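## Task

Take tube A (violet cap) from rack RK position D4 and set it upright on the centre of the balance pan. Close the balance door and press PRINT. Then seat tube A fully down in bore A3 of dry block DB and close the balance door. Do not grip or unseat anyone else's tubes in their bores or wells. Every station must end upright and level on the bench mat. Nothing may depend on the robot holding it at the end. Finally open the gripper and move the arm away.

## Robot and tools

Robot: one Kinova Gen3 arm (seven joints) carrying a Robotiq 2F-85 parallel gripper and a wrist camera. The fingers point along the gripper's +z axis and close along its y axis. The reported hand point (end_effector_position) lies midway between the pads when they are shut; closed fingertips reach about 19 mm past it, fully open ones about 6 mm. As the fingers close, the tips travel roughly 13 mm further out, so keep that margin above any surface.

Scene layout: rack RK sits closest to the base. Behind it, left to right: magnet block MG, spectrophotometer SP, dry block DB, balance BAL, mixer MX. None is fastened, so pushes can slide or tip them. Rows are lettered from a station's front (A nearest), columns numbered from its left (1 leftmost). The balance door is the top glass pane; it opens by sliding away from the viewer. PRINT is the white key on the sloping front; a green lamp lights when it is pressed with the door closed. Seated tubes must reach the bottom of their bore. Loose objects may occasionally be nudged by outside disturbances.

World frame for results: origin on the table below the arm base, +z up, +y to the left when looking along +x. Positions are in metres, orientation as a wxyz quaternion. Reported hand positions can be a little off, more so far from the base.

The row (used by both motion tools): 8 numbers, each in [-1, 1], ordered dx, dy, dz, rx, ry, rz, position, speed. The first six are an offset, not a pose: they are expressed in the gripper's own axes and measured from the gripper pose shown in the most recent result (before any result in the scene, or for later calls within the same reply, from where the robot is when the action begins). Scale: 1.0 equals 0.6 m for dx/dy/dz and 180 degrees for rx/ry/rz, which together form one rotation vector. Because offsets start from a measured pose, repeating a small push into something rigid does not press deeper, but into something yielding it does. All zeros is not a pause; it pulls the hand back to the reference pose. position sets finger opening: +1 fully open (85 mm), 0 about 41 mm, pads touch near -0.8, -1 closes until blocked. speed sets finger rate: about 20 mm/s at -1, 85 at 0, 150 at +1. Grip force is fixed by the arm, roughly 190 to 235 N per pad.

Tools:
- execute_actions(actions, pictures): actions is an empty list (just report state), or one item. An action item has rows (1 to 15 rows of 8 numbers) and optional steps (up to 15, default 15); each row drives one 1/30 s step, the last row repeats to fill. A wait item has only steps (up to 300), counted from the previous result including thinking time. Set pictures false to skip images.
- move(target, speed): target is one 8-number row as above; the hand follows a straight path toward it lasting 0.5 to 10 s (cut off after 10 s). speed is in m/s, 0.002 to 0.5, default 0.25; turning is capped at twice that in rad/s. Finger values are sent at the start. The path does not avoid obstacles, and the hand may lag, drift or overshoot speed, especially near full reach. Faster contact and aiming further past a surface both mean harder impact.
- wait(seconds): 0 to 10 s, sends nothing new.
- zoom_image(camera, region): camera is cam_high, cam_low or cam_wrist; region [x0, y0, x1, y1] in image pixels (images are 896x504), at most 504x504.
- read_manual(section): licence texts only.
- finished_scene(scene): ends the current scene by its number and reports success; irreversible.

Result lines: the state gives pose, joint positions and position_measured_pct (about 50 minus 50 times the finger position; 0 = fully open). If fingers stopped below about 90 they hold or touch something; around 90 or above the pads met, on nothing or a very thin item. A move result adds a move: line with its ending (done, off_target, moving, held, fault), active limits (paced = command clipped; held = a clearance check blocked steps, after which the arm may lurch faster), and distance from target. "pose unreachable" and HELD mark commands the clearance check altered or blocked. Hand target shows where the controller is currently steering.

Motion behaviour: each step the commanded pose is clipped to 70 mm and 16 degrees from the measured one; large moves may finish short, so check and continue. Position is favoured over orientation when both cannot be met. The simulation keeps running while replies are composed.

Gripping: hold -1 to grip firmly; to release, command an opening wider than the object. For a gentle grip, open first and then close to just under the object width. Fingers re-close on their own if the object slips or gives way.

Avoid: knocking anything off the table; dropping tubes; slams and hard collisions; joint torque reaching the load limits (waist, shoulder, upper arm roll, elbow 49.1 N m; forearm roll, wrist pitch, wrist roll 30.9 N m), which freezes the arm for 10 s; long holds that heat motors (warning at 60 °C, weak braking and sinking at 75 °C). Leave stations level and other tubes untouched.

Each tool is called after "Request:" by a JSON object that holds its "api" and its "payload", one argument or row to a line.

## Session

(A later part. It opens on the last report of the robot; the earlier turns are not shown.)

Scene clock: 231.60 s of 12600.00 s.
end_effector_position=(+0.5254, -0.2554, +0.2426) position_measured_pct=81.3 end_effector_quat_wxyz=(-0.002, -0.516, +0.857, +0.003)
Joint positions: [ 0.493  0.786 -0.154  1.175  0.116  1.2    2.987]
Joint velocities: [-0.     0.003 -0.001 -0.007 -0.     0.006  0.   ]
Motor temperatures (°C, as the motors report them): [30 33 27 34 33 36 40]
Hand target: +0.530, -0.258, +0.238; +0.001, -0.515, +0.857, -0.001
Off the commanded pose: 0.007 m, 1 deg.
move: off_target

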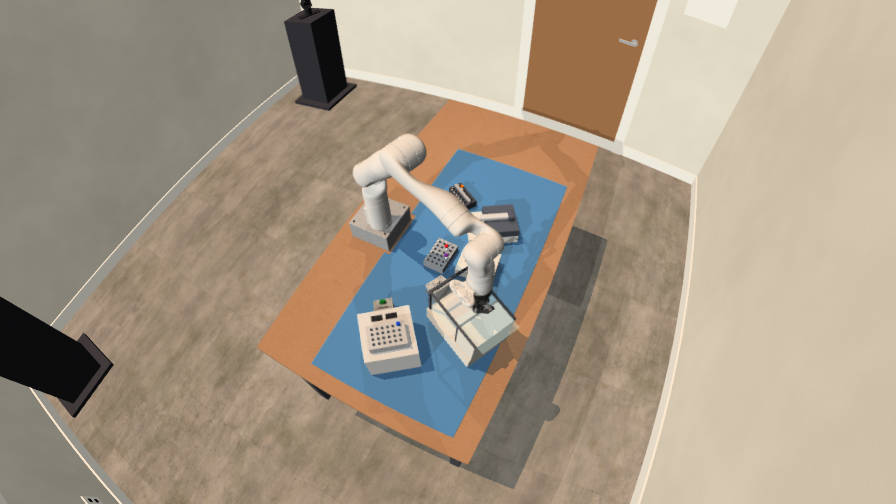

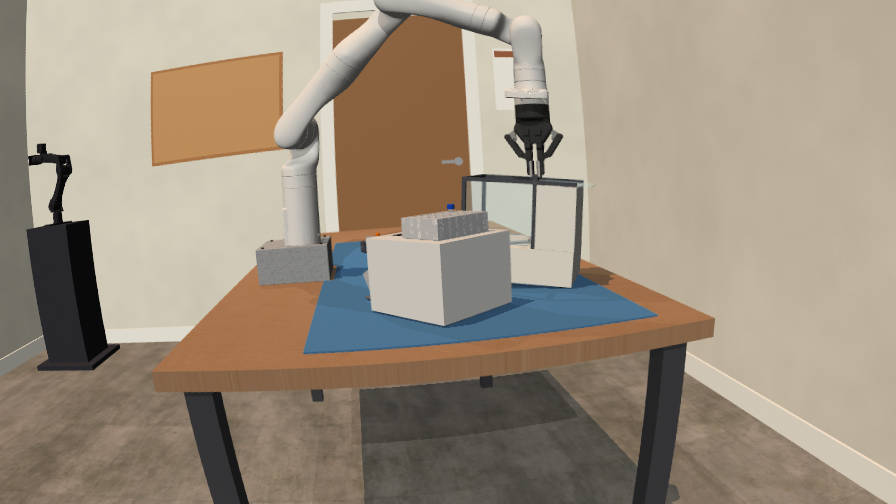

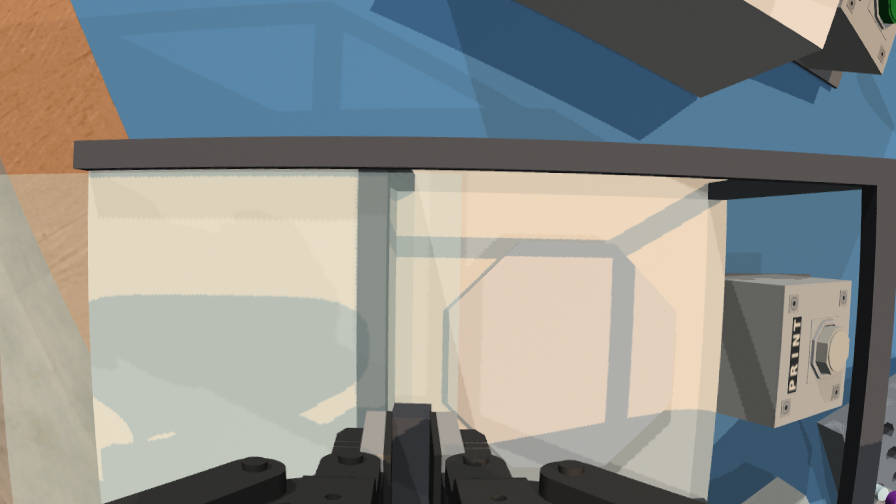

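Request:
{"api": "move", "payload": {
  "target": [0,0.015,0.007,0,0,0,-0.68,0],
  "speed": 0.01
}}

Request:
{"api": "move", "payload": {
  "target": [0,0,0,0,0,0,-0.3,0]
}}

Request:
{"api": "move", "payload": {
  "target": [-0.05,0.10,-0.25,0,0,0,-0.3,0]
}}

Scene clock: 236.93 s of 12600.00 s.
end_effector_position=(+0.5135, -0.2492, +0.2389) position_measured_pct=81.3 end_effector_quat_wxyz=(-0.005, -0.516, +0.857, +0.008)
Joint positions: [ 0.495  0.766 -0.156  1.228  0.116  1.177  2.983]
Joint velocities: [ 0.    -0.002 -0.     0.004 -0.    -0.003 -0.   ]
Motor temperatures (°C, as the motors report them): [30 33 27 34 33 36 40]
Hand target: +0.517, -0.251, +0.238; -0.002, -0.516, +0.857, +0.003
Off the commanded pose: 0.004 m, 1 deg.
move: off_target

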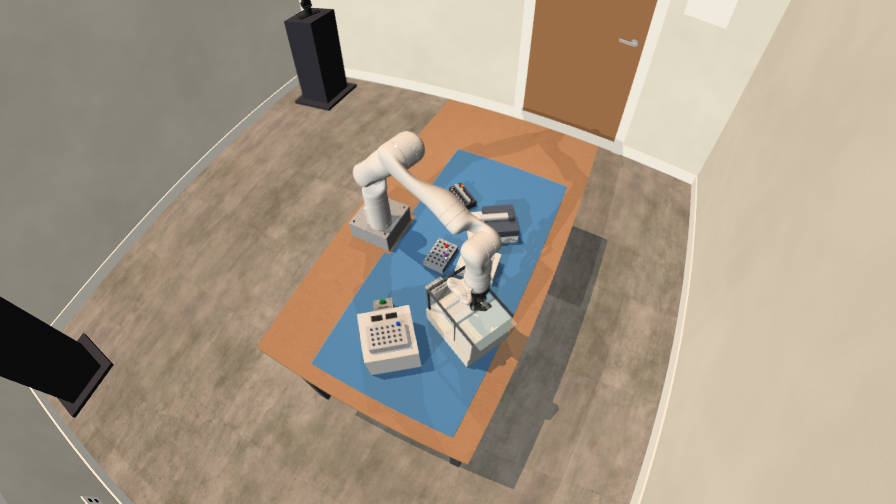

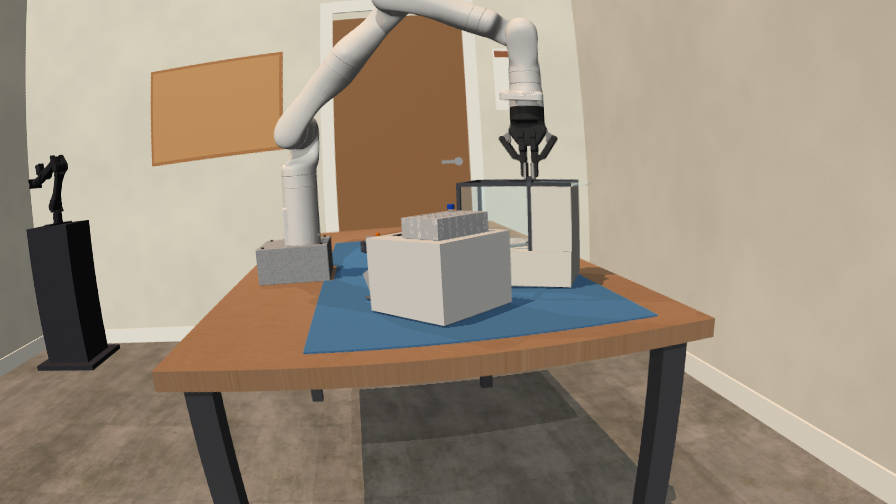

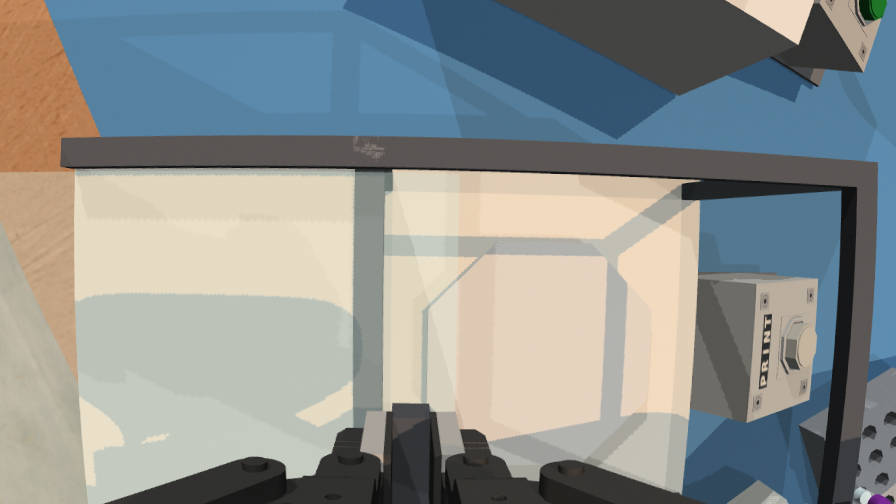

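Scene clock: 237.50 s of 12600.00 s.
end_effector_position=(+0.5135, -0.2492, +0.2389) position_measured_pct=65.1 end_effector_quat_wxyz=(-0.005, -0.516, +0.857, +0.008)
Joint positions: [ 0.495  0.766 -0.156  1.228  0.116  1.177  2.983]
Joint velocities: [ 0.    -0.    -0.001 -0.002 -0.001  0.001  0.   ]
Motor temperatures (°C, as the motors report them): [30 33 27 34 33 36 40]
Hand target: +0.513, -0.249, +0.239; -0.005, -0.516, +0.857, +0.008
Off the commanded pose: 0.000 m, 0 deg.
move: done

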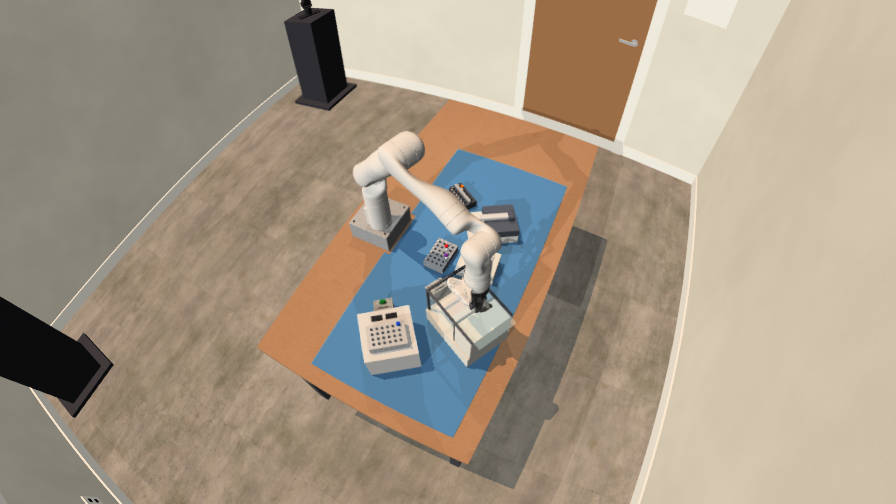

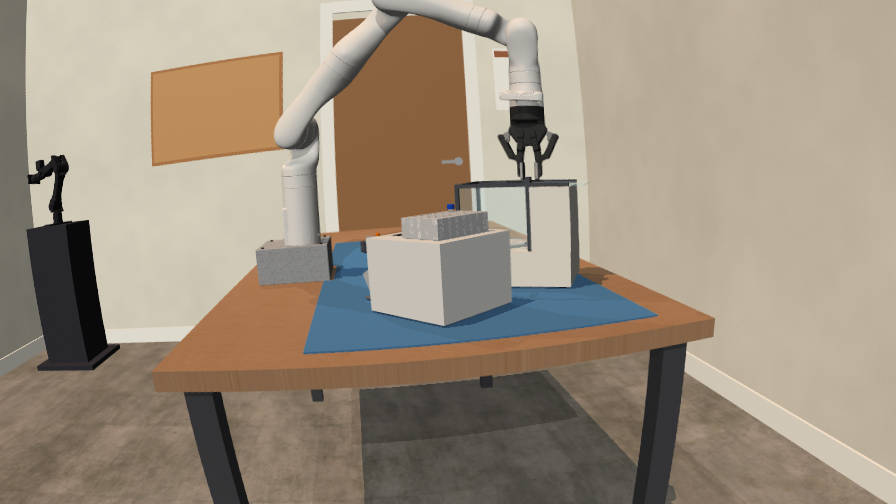

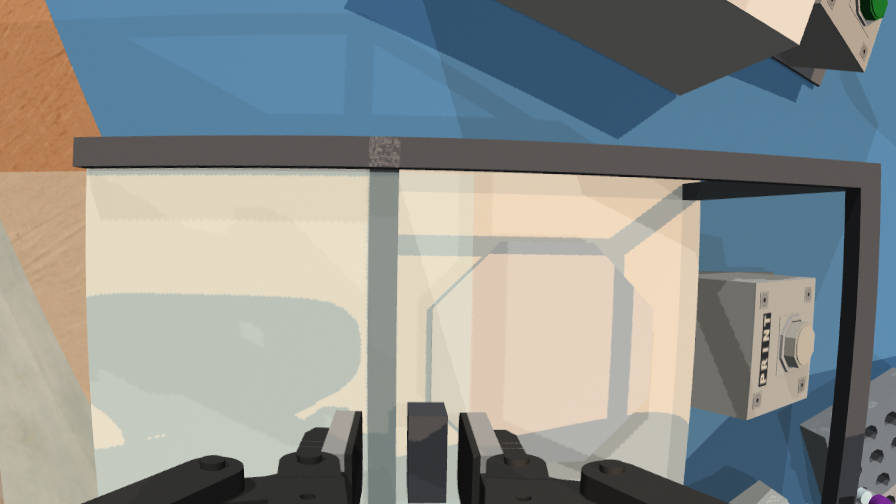

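Scene clock: 238.70 s of 12600.00 s.
end_effector_position=(+0.4764, -0.1958, +0.3895) position_measured_pct=65.1 end_effector_quat_wxyz=(-0.005, -0.516, +0.857, +0.008)
Joint positions: [ 0.446  0.527 -0.175  1.167  0.085  1.476  2.932]
Joint velocities: [-0.001 -0.002  0.     0.    -0.     0.001 -0.001]
Motor temperatures (°C, as the motors report them): [30 33 27 34 33 36 40]
Hand target: +0.476, -0.196, +0.390; -0.005, -0.516, +0.857, +0.008
Off the commanded pose: 0.001 m, 0 deg.
move: done

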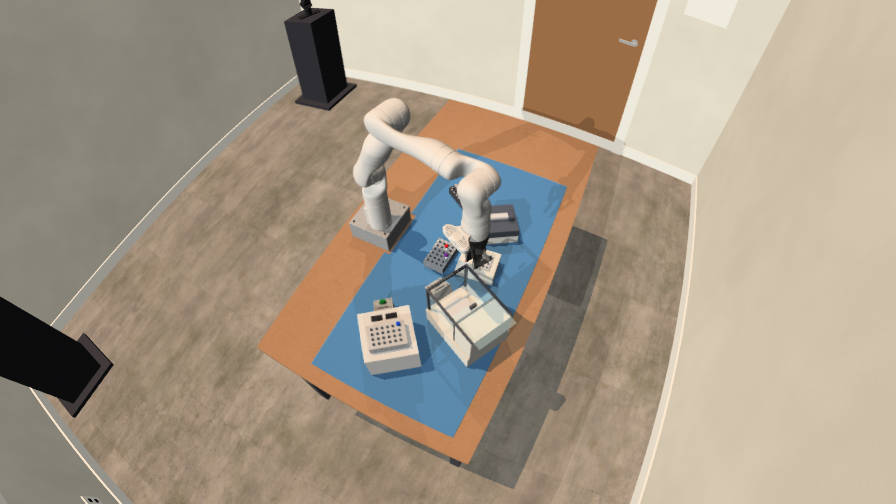

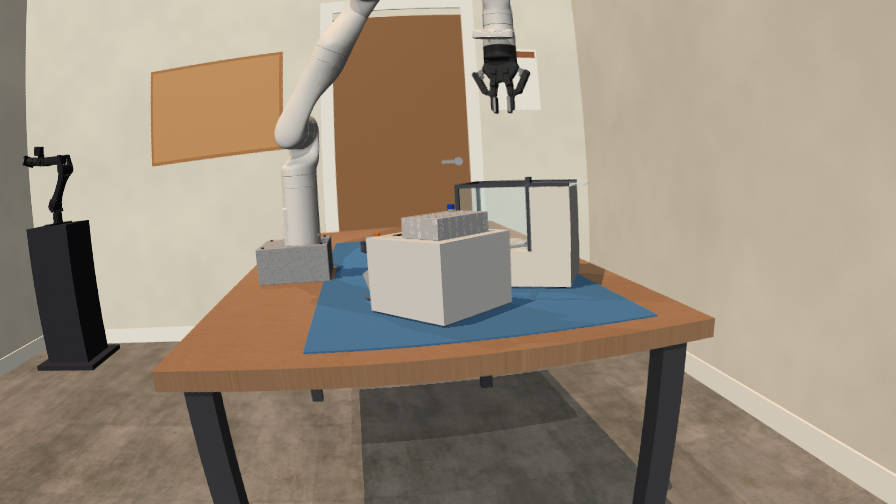

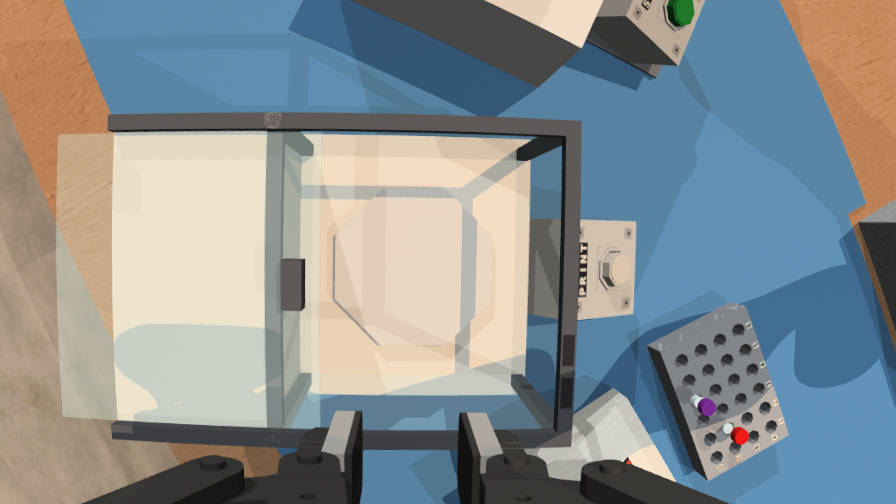

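Request:
{"api": "move", "payload": {
  "target": [-0.132,0.407,0.4325,0.006,0,0.278,-0.3,0]
}}

Scene clock: 301.03 s of 12600.00 s.
end_effector_position=(+0.2931, -0.0118, +0.1342) position_measured_pct=65.1 end_effector_quat_wxyz=(-0.003, -0.104, +0.995, -0.004)
Joint positions: [-0.034  0.492 -0.014  2.338  0.043  0.32   1.685]
Joint velocities: [-0.024  0.005  0.005  0.003  0.006 -0.004 -0.013]
Motor temperatures (°C, as the motors report them): [30 34 27 34 33 36 40]
Hand target: +0.293, -0.011, +0.134; -0.003, -0.105, +0.994, -0.004
Off the commanded pose: 0.002 m, 0 deg.
move: done

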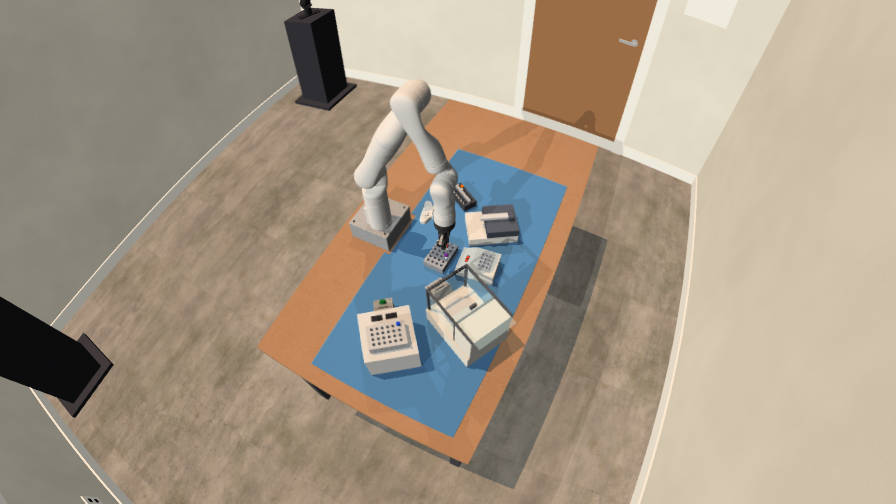

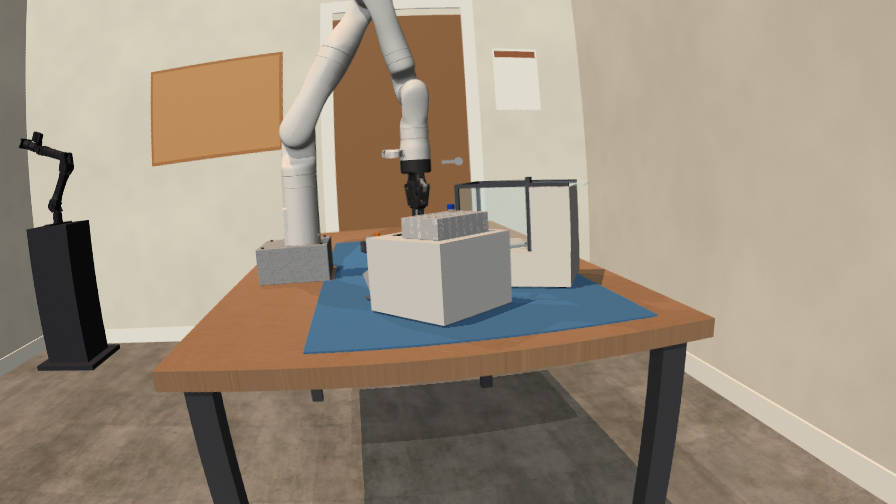

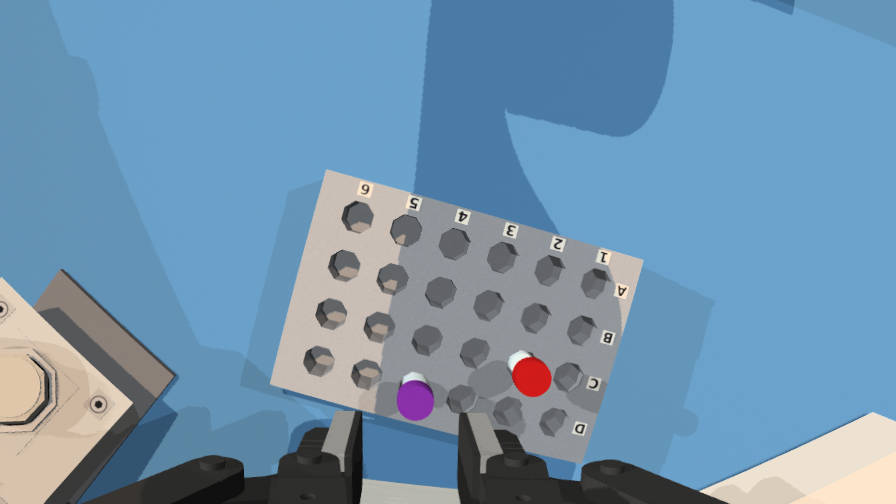

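Request:
{"api": "move", "payload": {
  "target": [0,0,0.118,-0.0024,-0.0022,0,-0.3,0],
  "speed": 0.08
}}

Scene clock: 310.27 s of 12600.00 s.
end_effector_position=(+0.2932, -0.0125, +0.0638) position_measured_pct=65.1 end_effector_quat_wxyz=(+0.000, -0.104, +0.995, +0.000)
Joint positions: [-0.029  0.724 -0.006  2.372  0.053  0.048  1.685]
Joint velocities: [ 0.     0.009  0.002  0.     0.    -0.003  0.   ]
Motor temperatures (°C, as the motors report them): [30 34 27 34 33 36 40]
Hand target: +0.293, -0.012, +0.064; -0.000, -0.104, +0.995, +0.000
Off the commanded pose: 0.001 m, 0 deg.
move: done

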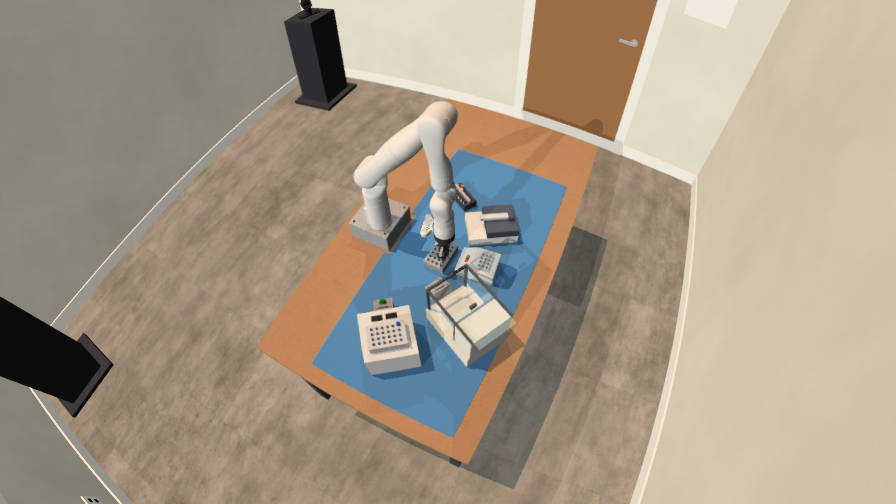

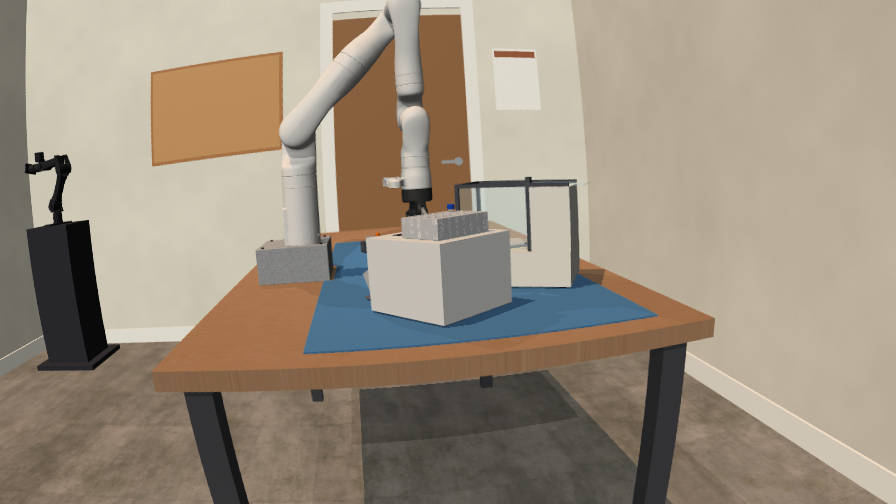

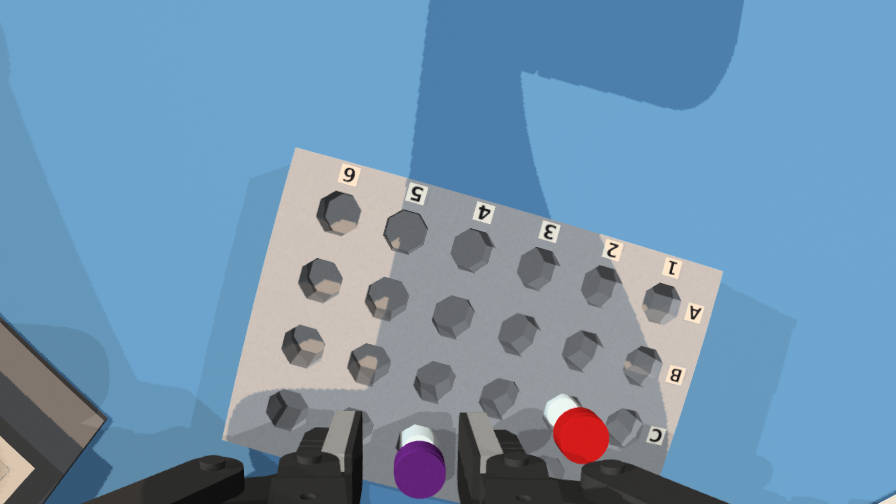

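Request:
{"api": "move", "payload": {
  "target": [-0.002,0.003,0.001,0,0,0,-0.3,0],
  "speed": 0.02
}}

Request:
{"api": "move", "payload": {
  "target": [0,0,0,0,0,0,-1,-0.5]
}}

Request:
{"api": "move", "payload": {
  "target": [0,0,-0.2,0,0,0,-1,-0.5],
  "speed": 0.08
}}

Request:
{"api": "zoom_image", "payload": {
  "camera": "cam_low",
  "region": [340, 100, 500, 240]
}}

Scene clock: 318.17 s of 12600.00 s.
end_effector_position=(+0.2940, -0.0105, +0.0632) position_measured_pct=65.1 end_effector_quat_wxyz=(+0.000, -0.104, +0.995, +0.000)
Joint positions: [-0.036  0.726 -0.006  2.369  0.05   0.048  1.681]
Joint velocities: [-0.002  0.     0.    -0.002 -0.001 -0.001  0.   ]
Motor temperatures (°C, as the motors report them): [30 34 27 34 33 36 40]
Hand target: +0.294, -0.010, +0.063; +0.000, -0.104, +0.995, +0.000
Off the commanded pose: 0.000 m, 0 deg.
move: done

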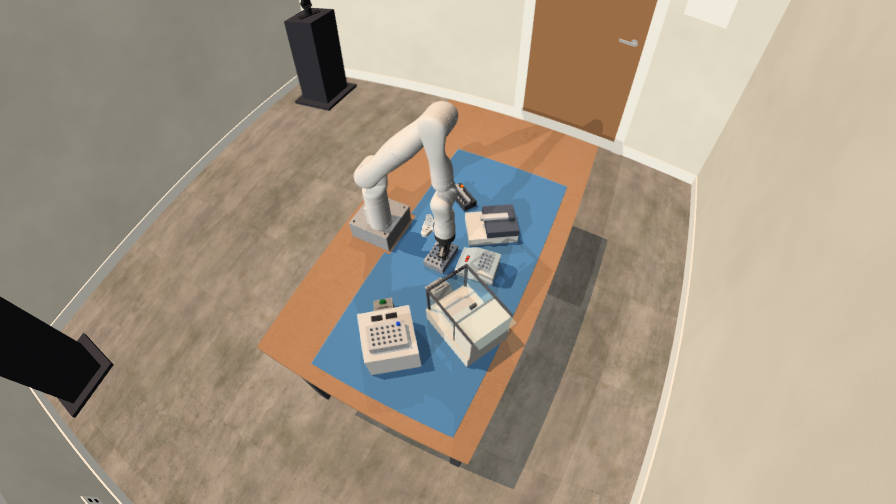

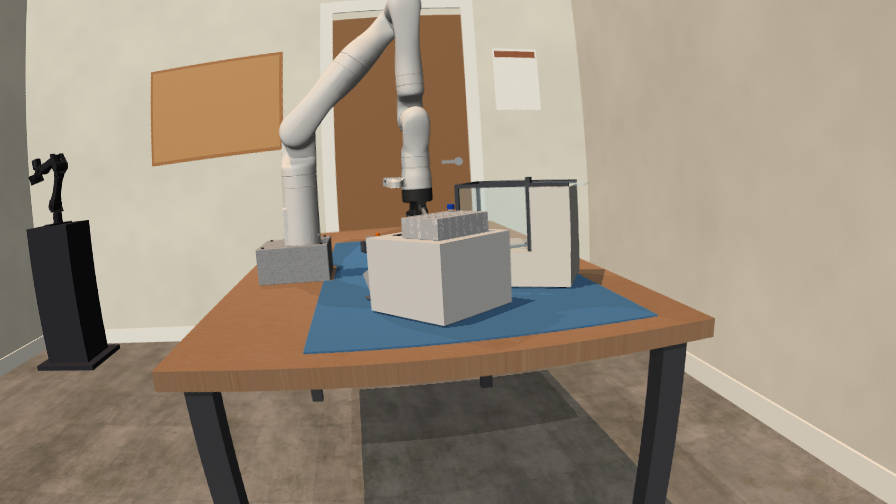

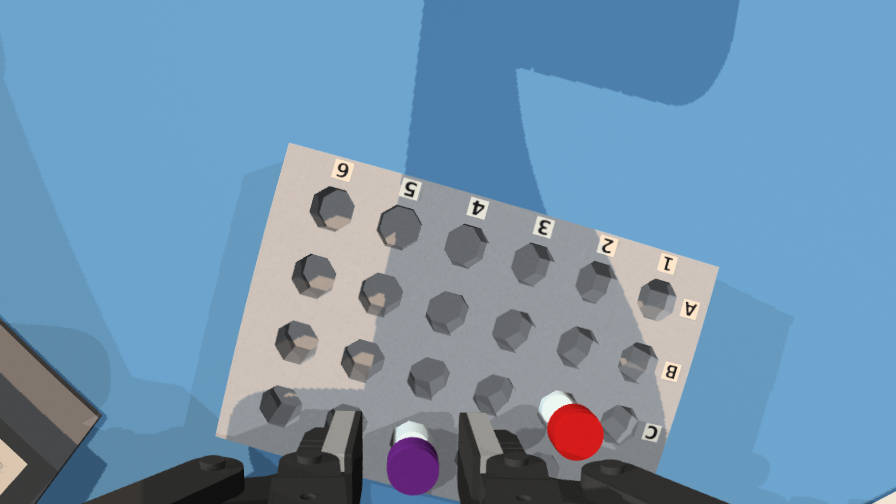

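Scene clock: 318.87 s of 12600.00 s.
end_effector_position=(+0.2941, -0.0104, +0.0634) position_measured_pct=83.7 end_effector_quat_wxyz=(+0.000, -0.104, +0.995, +0.000)
Joint positions: [-0.036  0.725 -0.006  2.37   0.05   0.048  1.681]
Joint velocities: [-0.     0.     0.    -0.002  0.    -0.001  0.001]
Motor temperatures (°C, as the motors report them): [30 34 27 34 33 36 40]
Hand target: +0.294, -0.011, +0.063; +0.000, -0.104, +0.995, +0.000
Off the commanded pose: 0.000 m, 0 deg.
move: done

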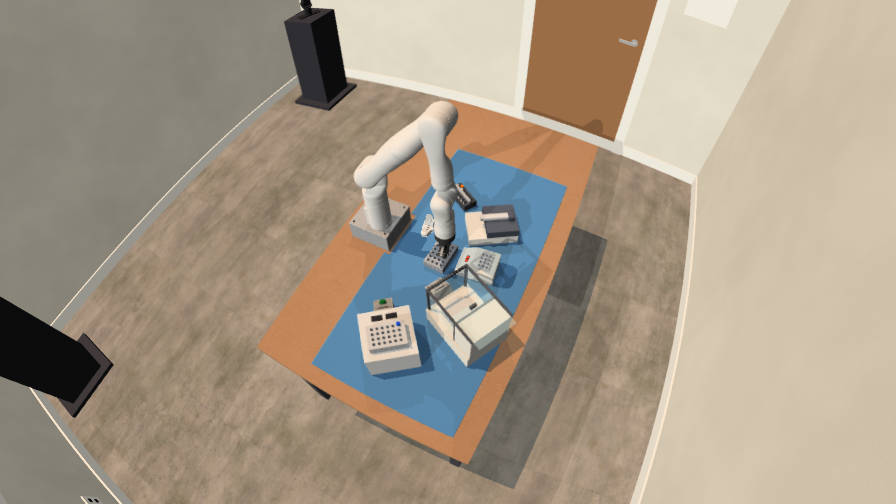

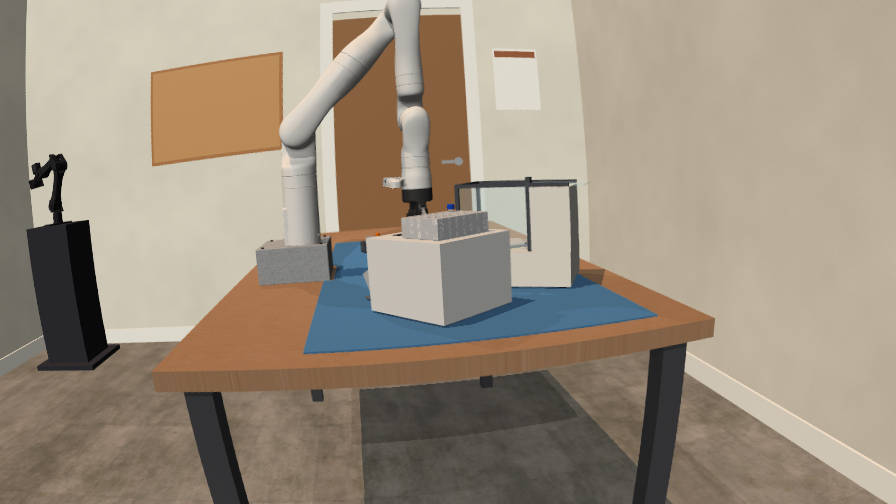

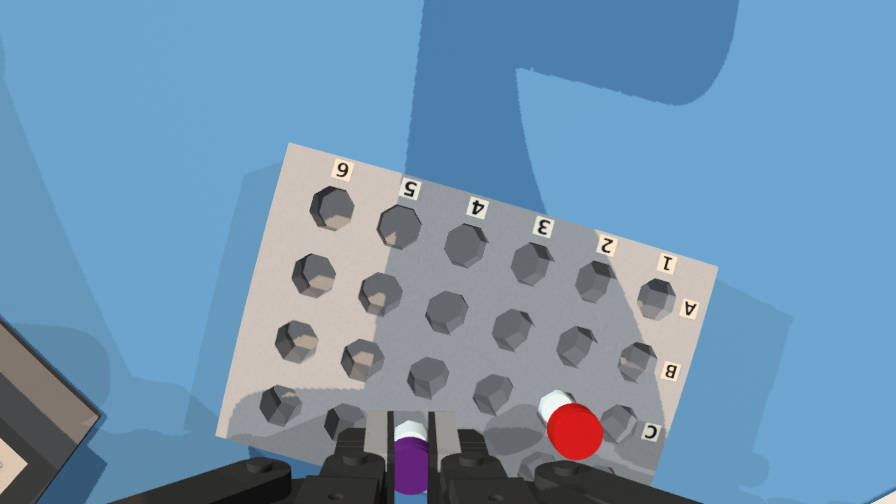

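Scene clock: 320.77 s of 12600.00 s.
end_effector_position=(+0.2935, -0.0104, +0.1829) position_measured_pct=83.7 end_effector_quat_wxyz=(+0.000, -0.104, +0.995, +0.001)
Joint positions: [-0.008  0.346 -0.04   2.293  0.024  0.505  1.705]
Joint velocities: [ 0.001 -0.007  0.001 -0.001 -0.001  0.003  0.001]
Motor temperatures (°C, as the motors report them): [30 34 27 34 33 36 40]
Hand target: +0.294, -0.010, +0.183; +0.000, -0.104, +0.995, +0.001
Off the commanded pose: 0.001 m, 0 deg.
move: done

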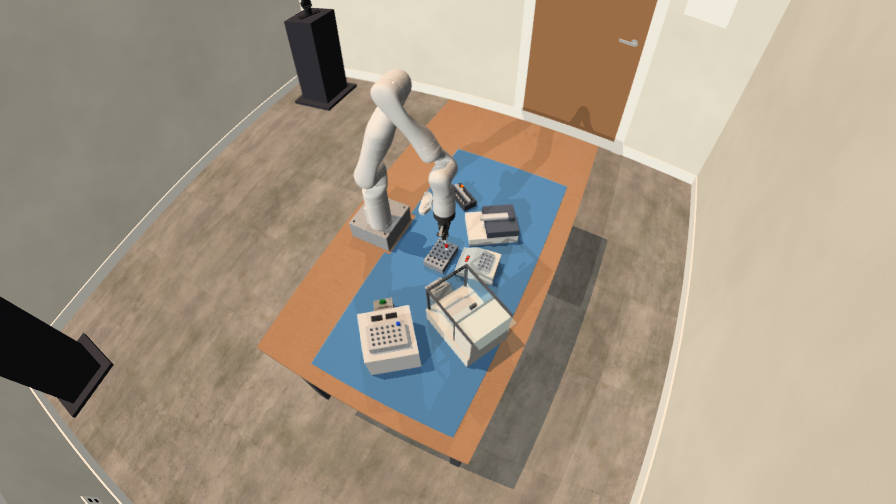

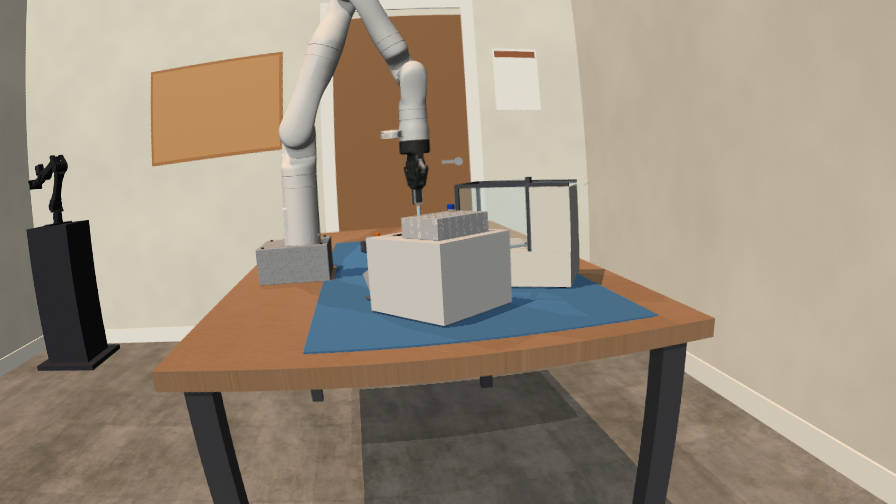

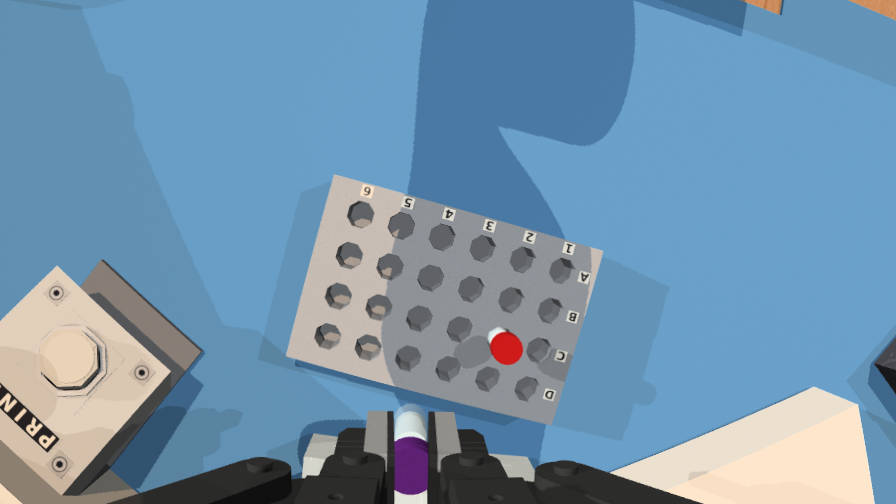

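Region (340, 100, 500, 240) of cam_low's 896x504 image, scaled by 3.150, with more detail than that image has; it fills the top 441 rows of this view, and the rest is white.

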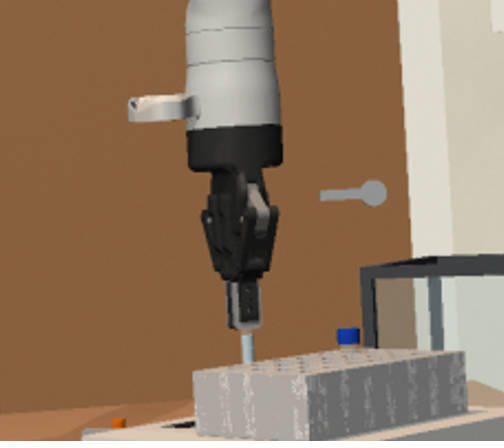

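Request:
{"api": "move", "payload": {
  "target": [-0.182,-0.395,-0.295,0,0,0,-1,-0.5],
  "speed": 0.2
}}

Request:
{"api": "zoom_image", "payload": {
  "camera": "cam_low",
  "region": [420, 40, 620, 300]
}}

Scene clock: 333.43 s of 12600.00 s.
end_effector_position=(+0.4500, -0.2184, +0.3604) position_measured_pct=83.7 end_effector_quat_wxyz=(+0.001, -0.104, +0.995, +0.001)
Joint positions: [ 0.376  0.484  0.056  1.33  -0.03   1.33   2.206]
Joint velocities: [ 0.003  0.011  0.001 -0.01  -0.     0.006  0.001]
Motor temperatures (°C, as the motors report them): [30 33 27 34 33 36 40]
Hand target: +0.450, -0.219, +0.360; +0.001, -0.104, +0.995, +0.001
Off the commanded pose: 0.002 m, 0 deg.
move: done

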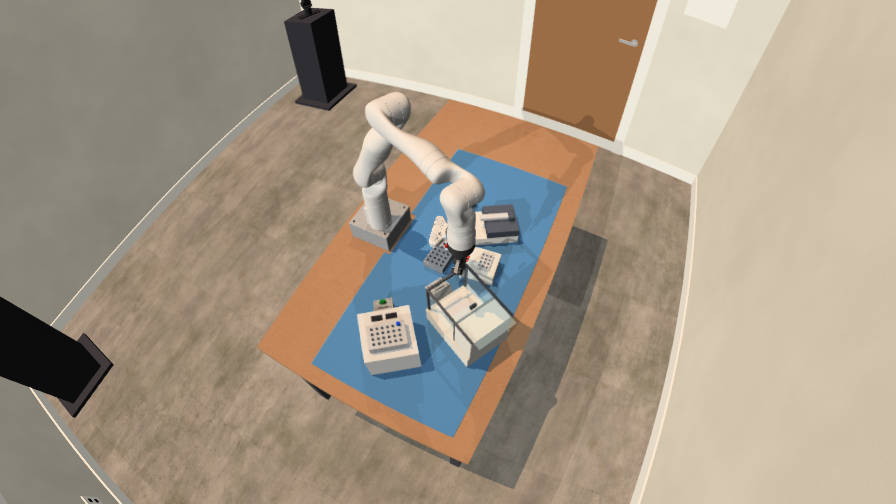

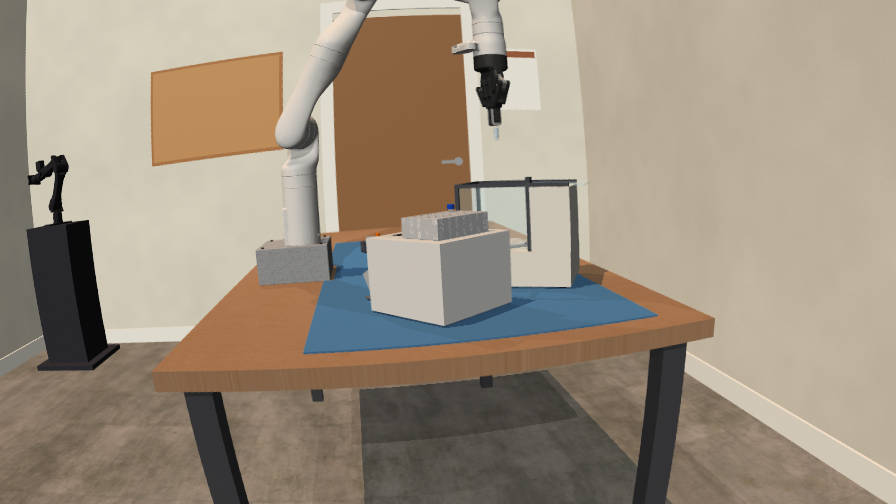

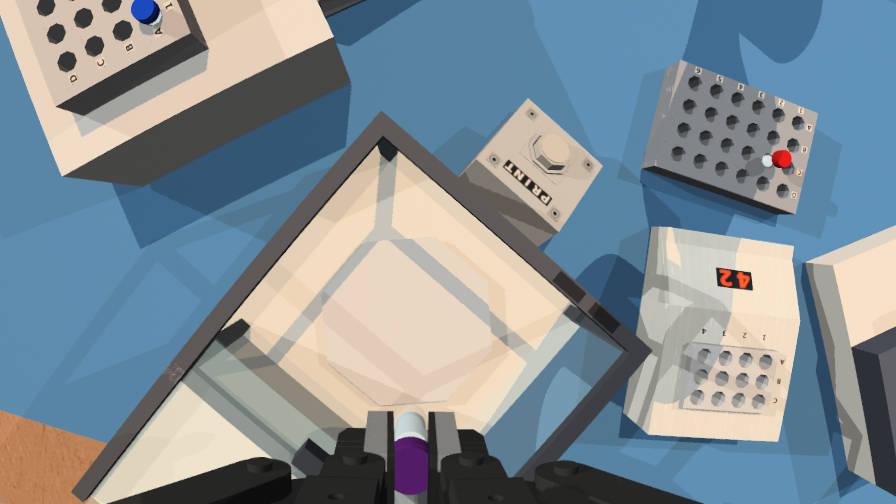

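Region (420, 40, 620, 300) of cam_low's 896x504 image, scaled by 1.938, with more detail than that image has; it fills the left 388 columns of this view, and the rest is white.

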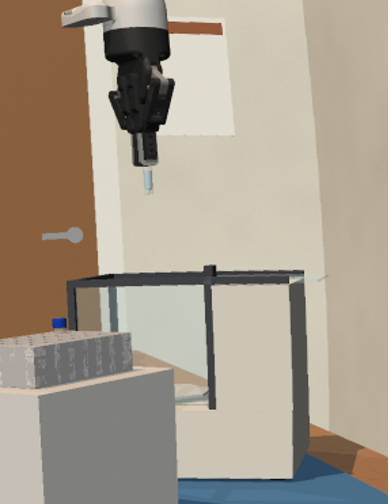

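Request:
{"api": "move", "payload": {
  "target": [0.014,0.0015,0.1,0,0,0,-1,-0.5],
  "speed": 0.1
}}

Scene clock: 350.17 s of 12600.00 s.
end_effector_position=(+0.4418, -0.2192, +0.3005) position_measured_pct=83.7 end_effector_quat_wxyz=(+0.001, -0.104, +0.995, +0.001)
Joint positions: [ 0.386  0.515  0.051  1.48  -0.03   1.149  2.216]
Joint velocities: [ 0.001  0.001  0.     0.004 -0.    -0.004 -0.001]
Motor temperatures (°C, as the motors report them): [30 33 27 34 33 36 40]
Hand target: +0.442, -0.219, +0.300; +0.001, -0.104, +0.995, +0.001
Off the commanded pose: 0.000 m, 0 deg.
move: done

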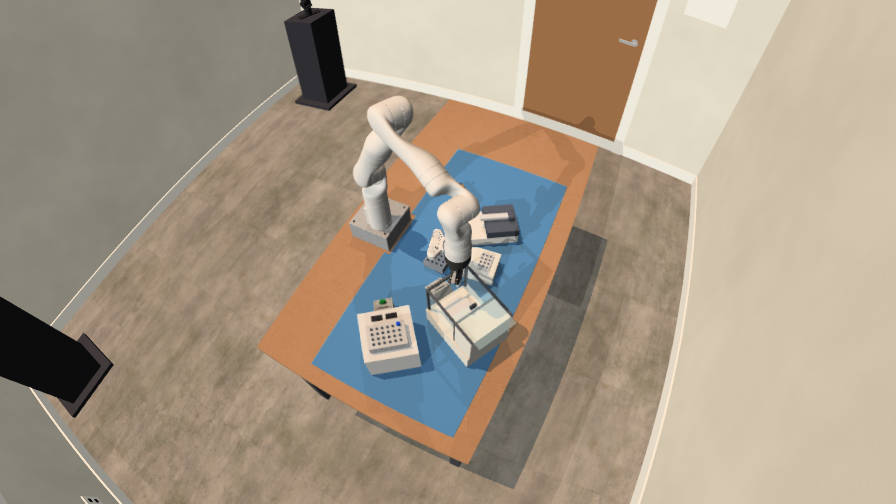

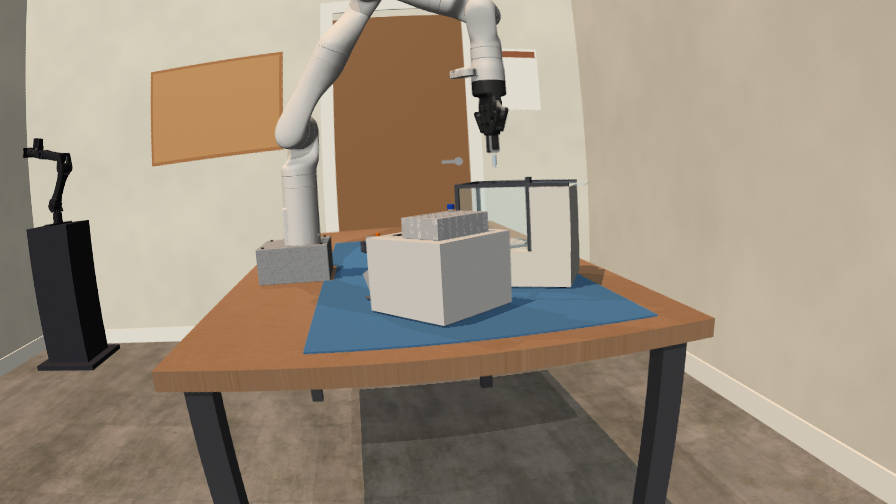

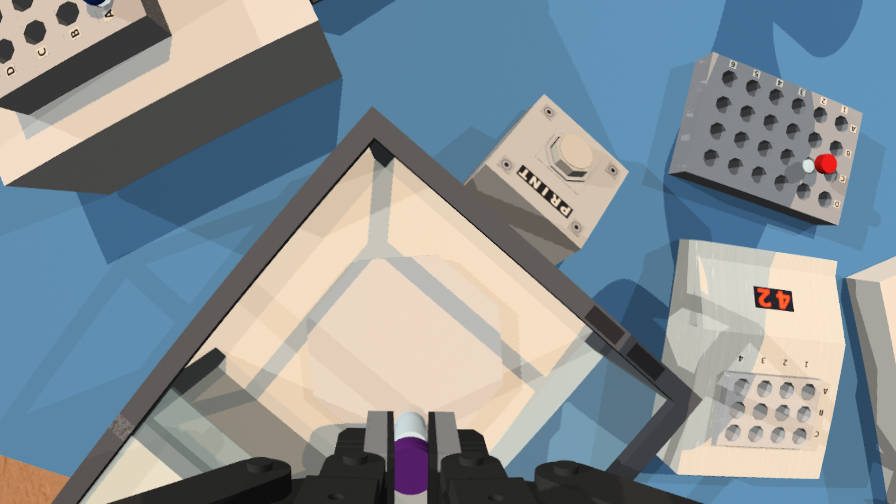

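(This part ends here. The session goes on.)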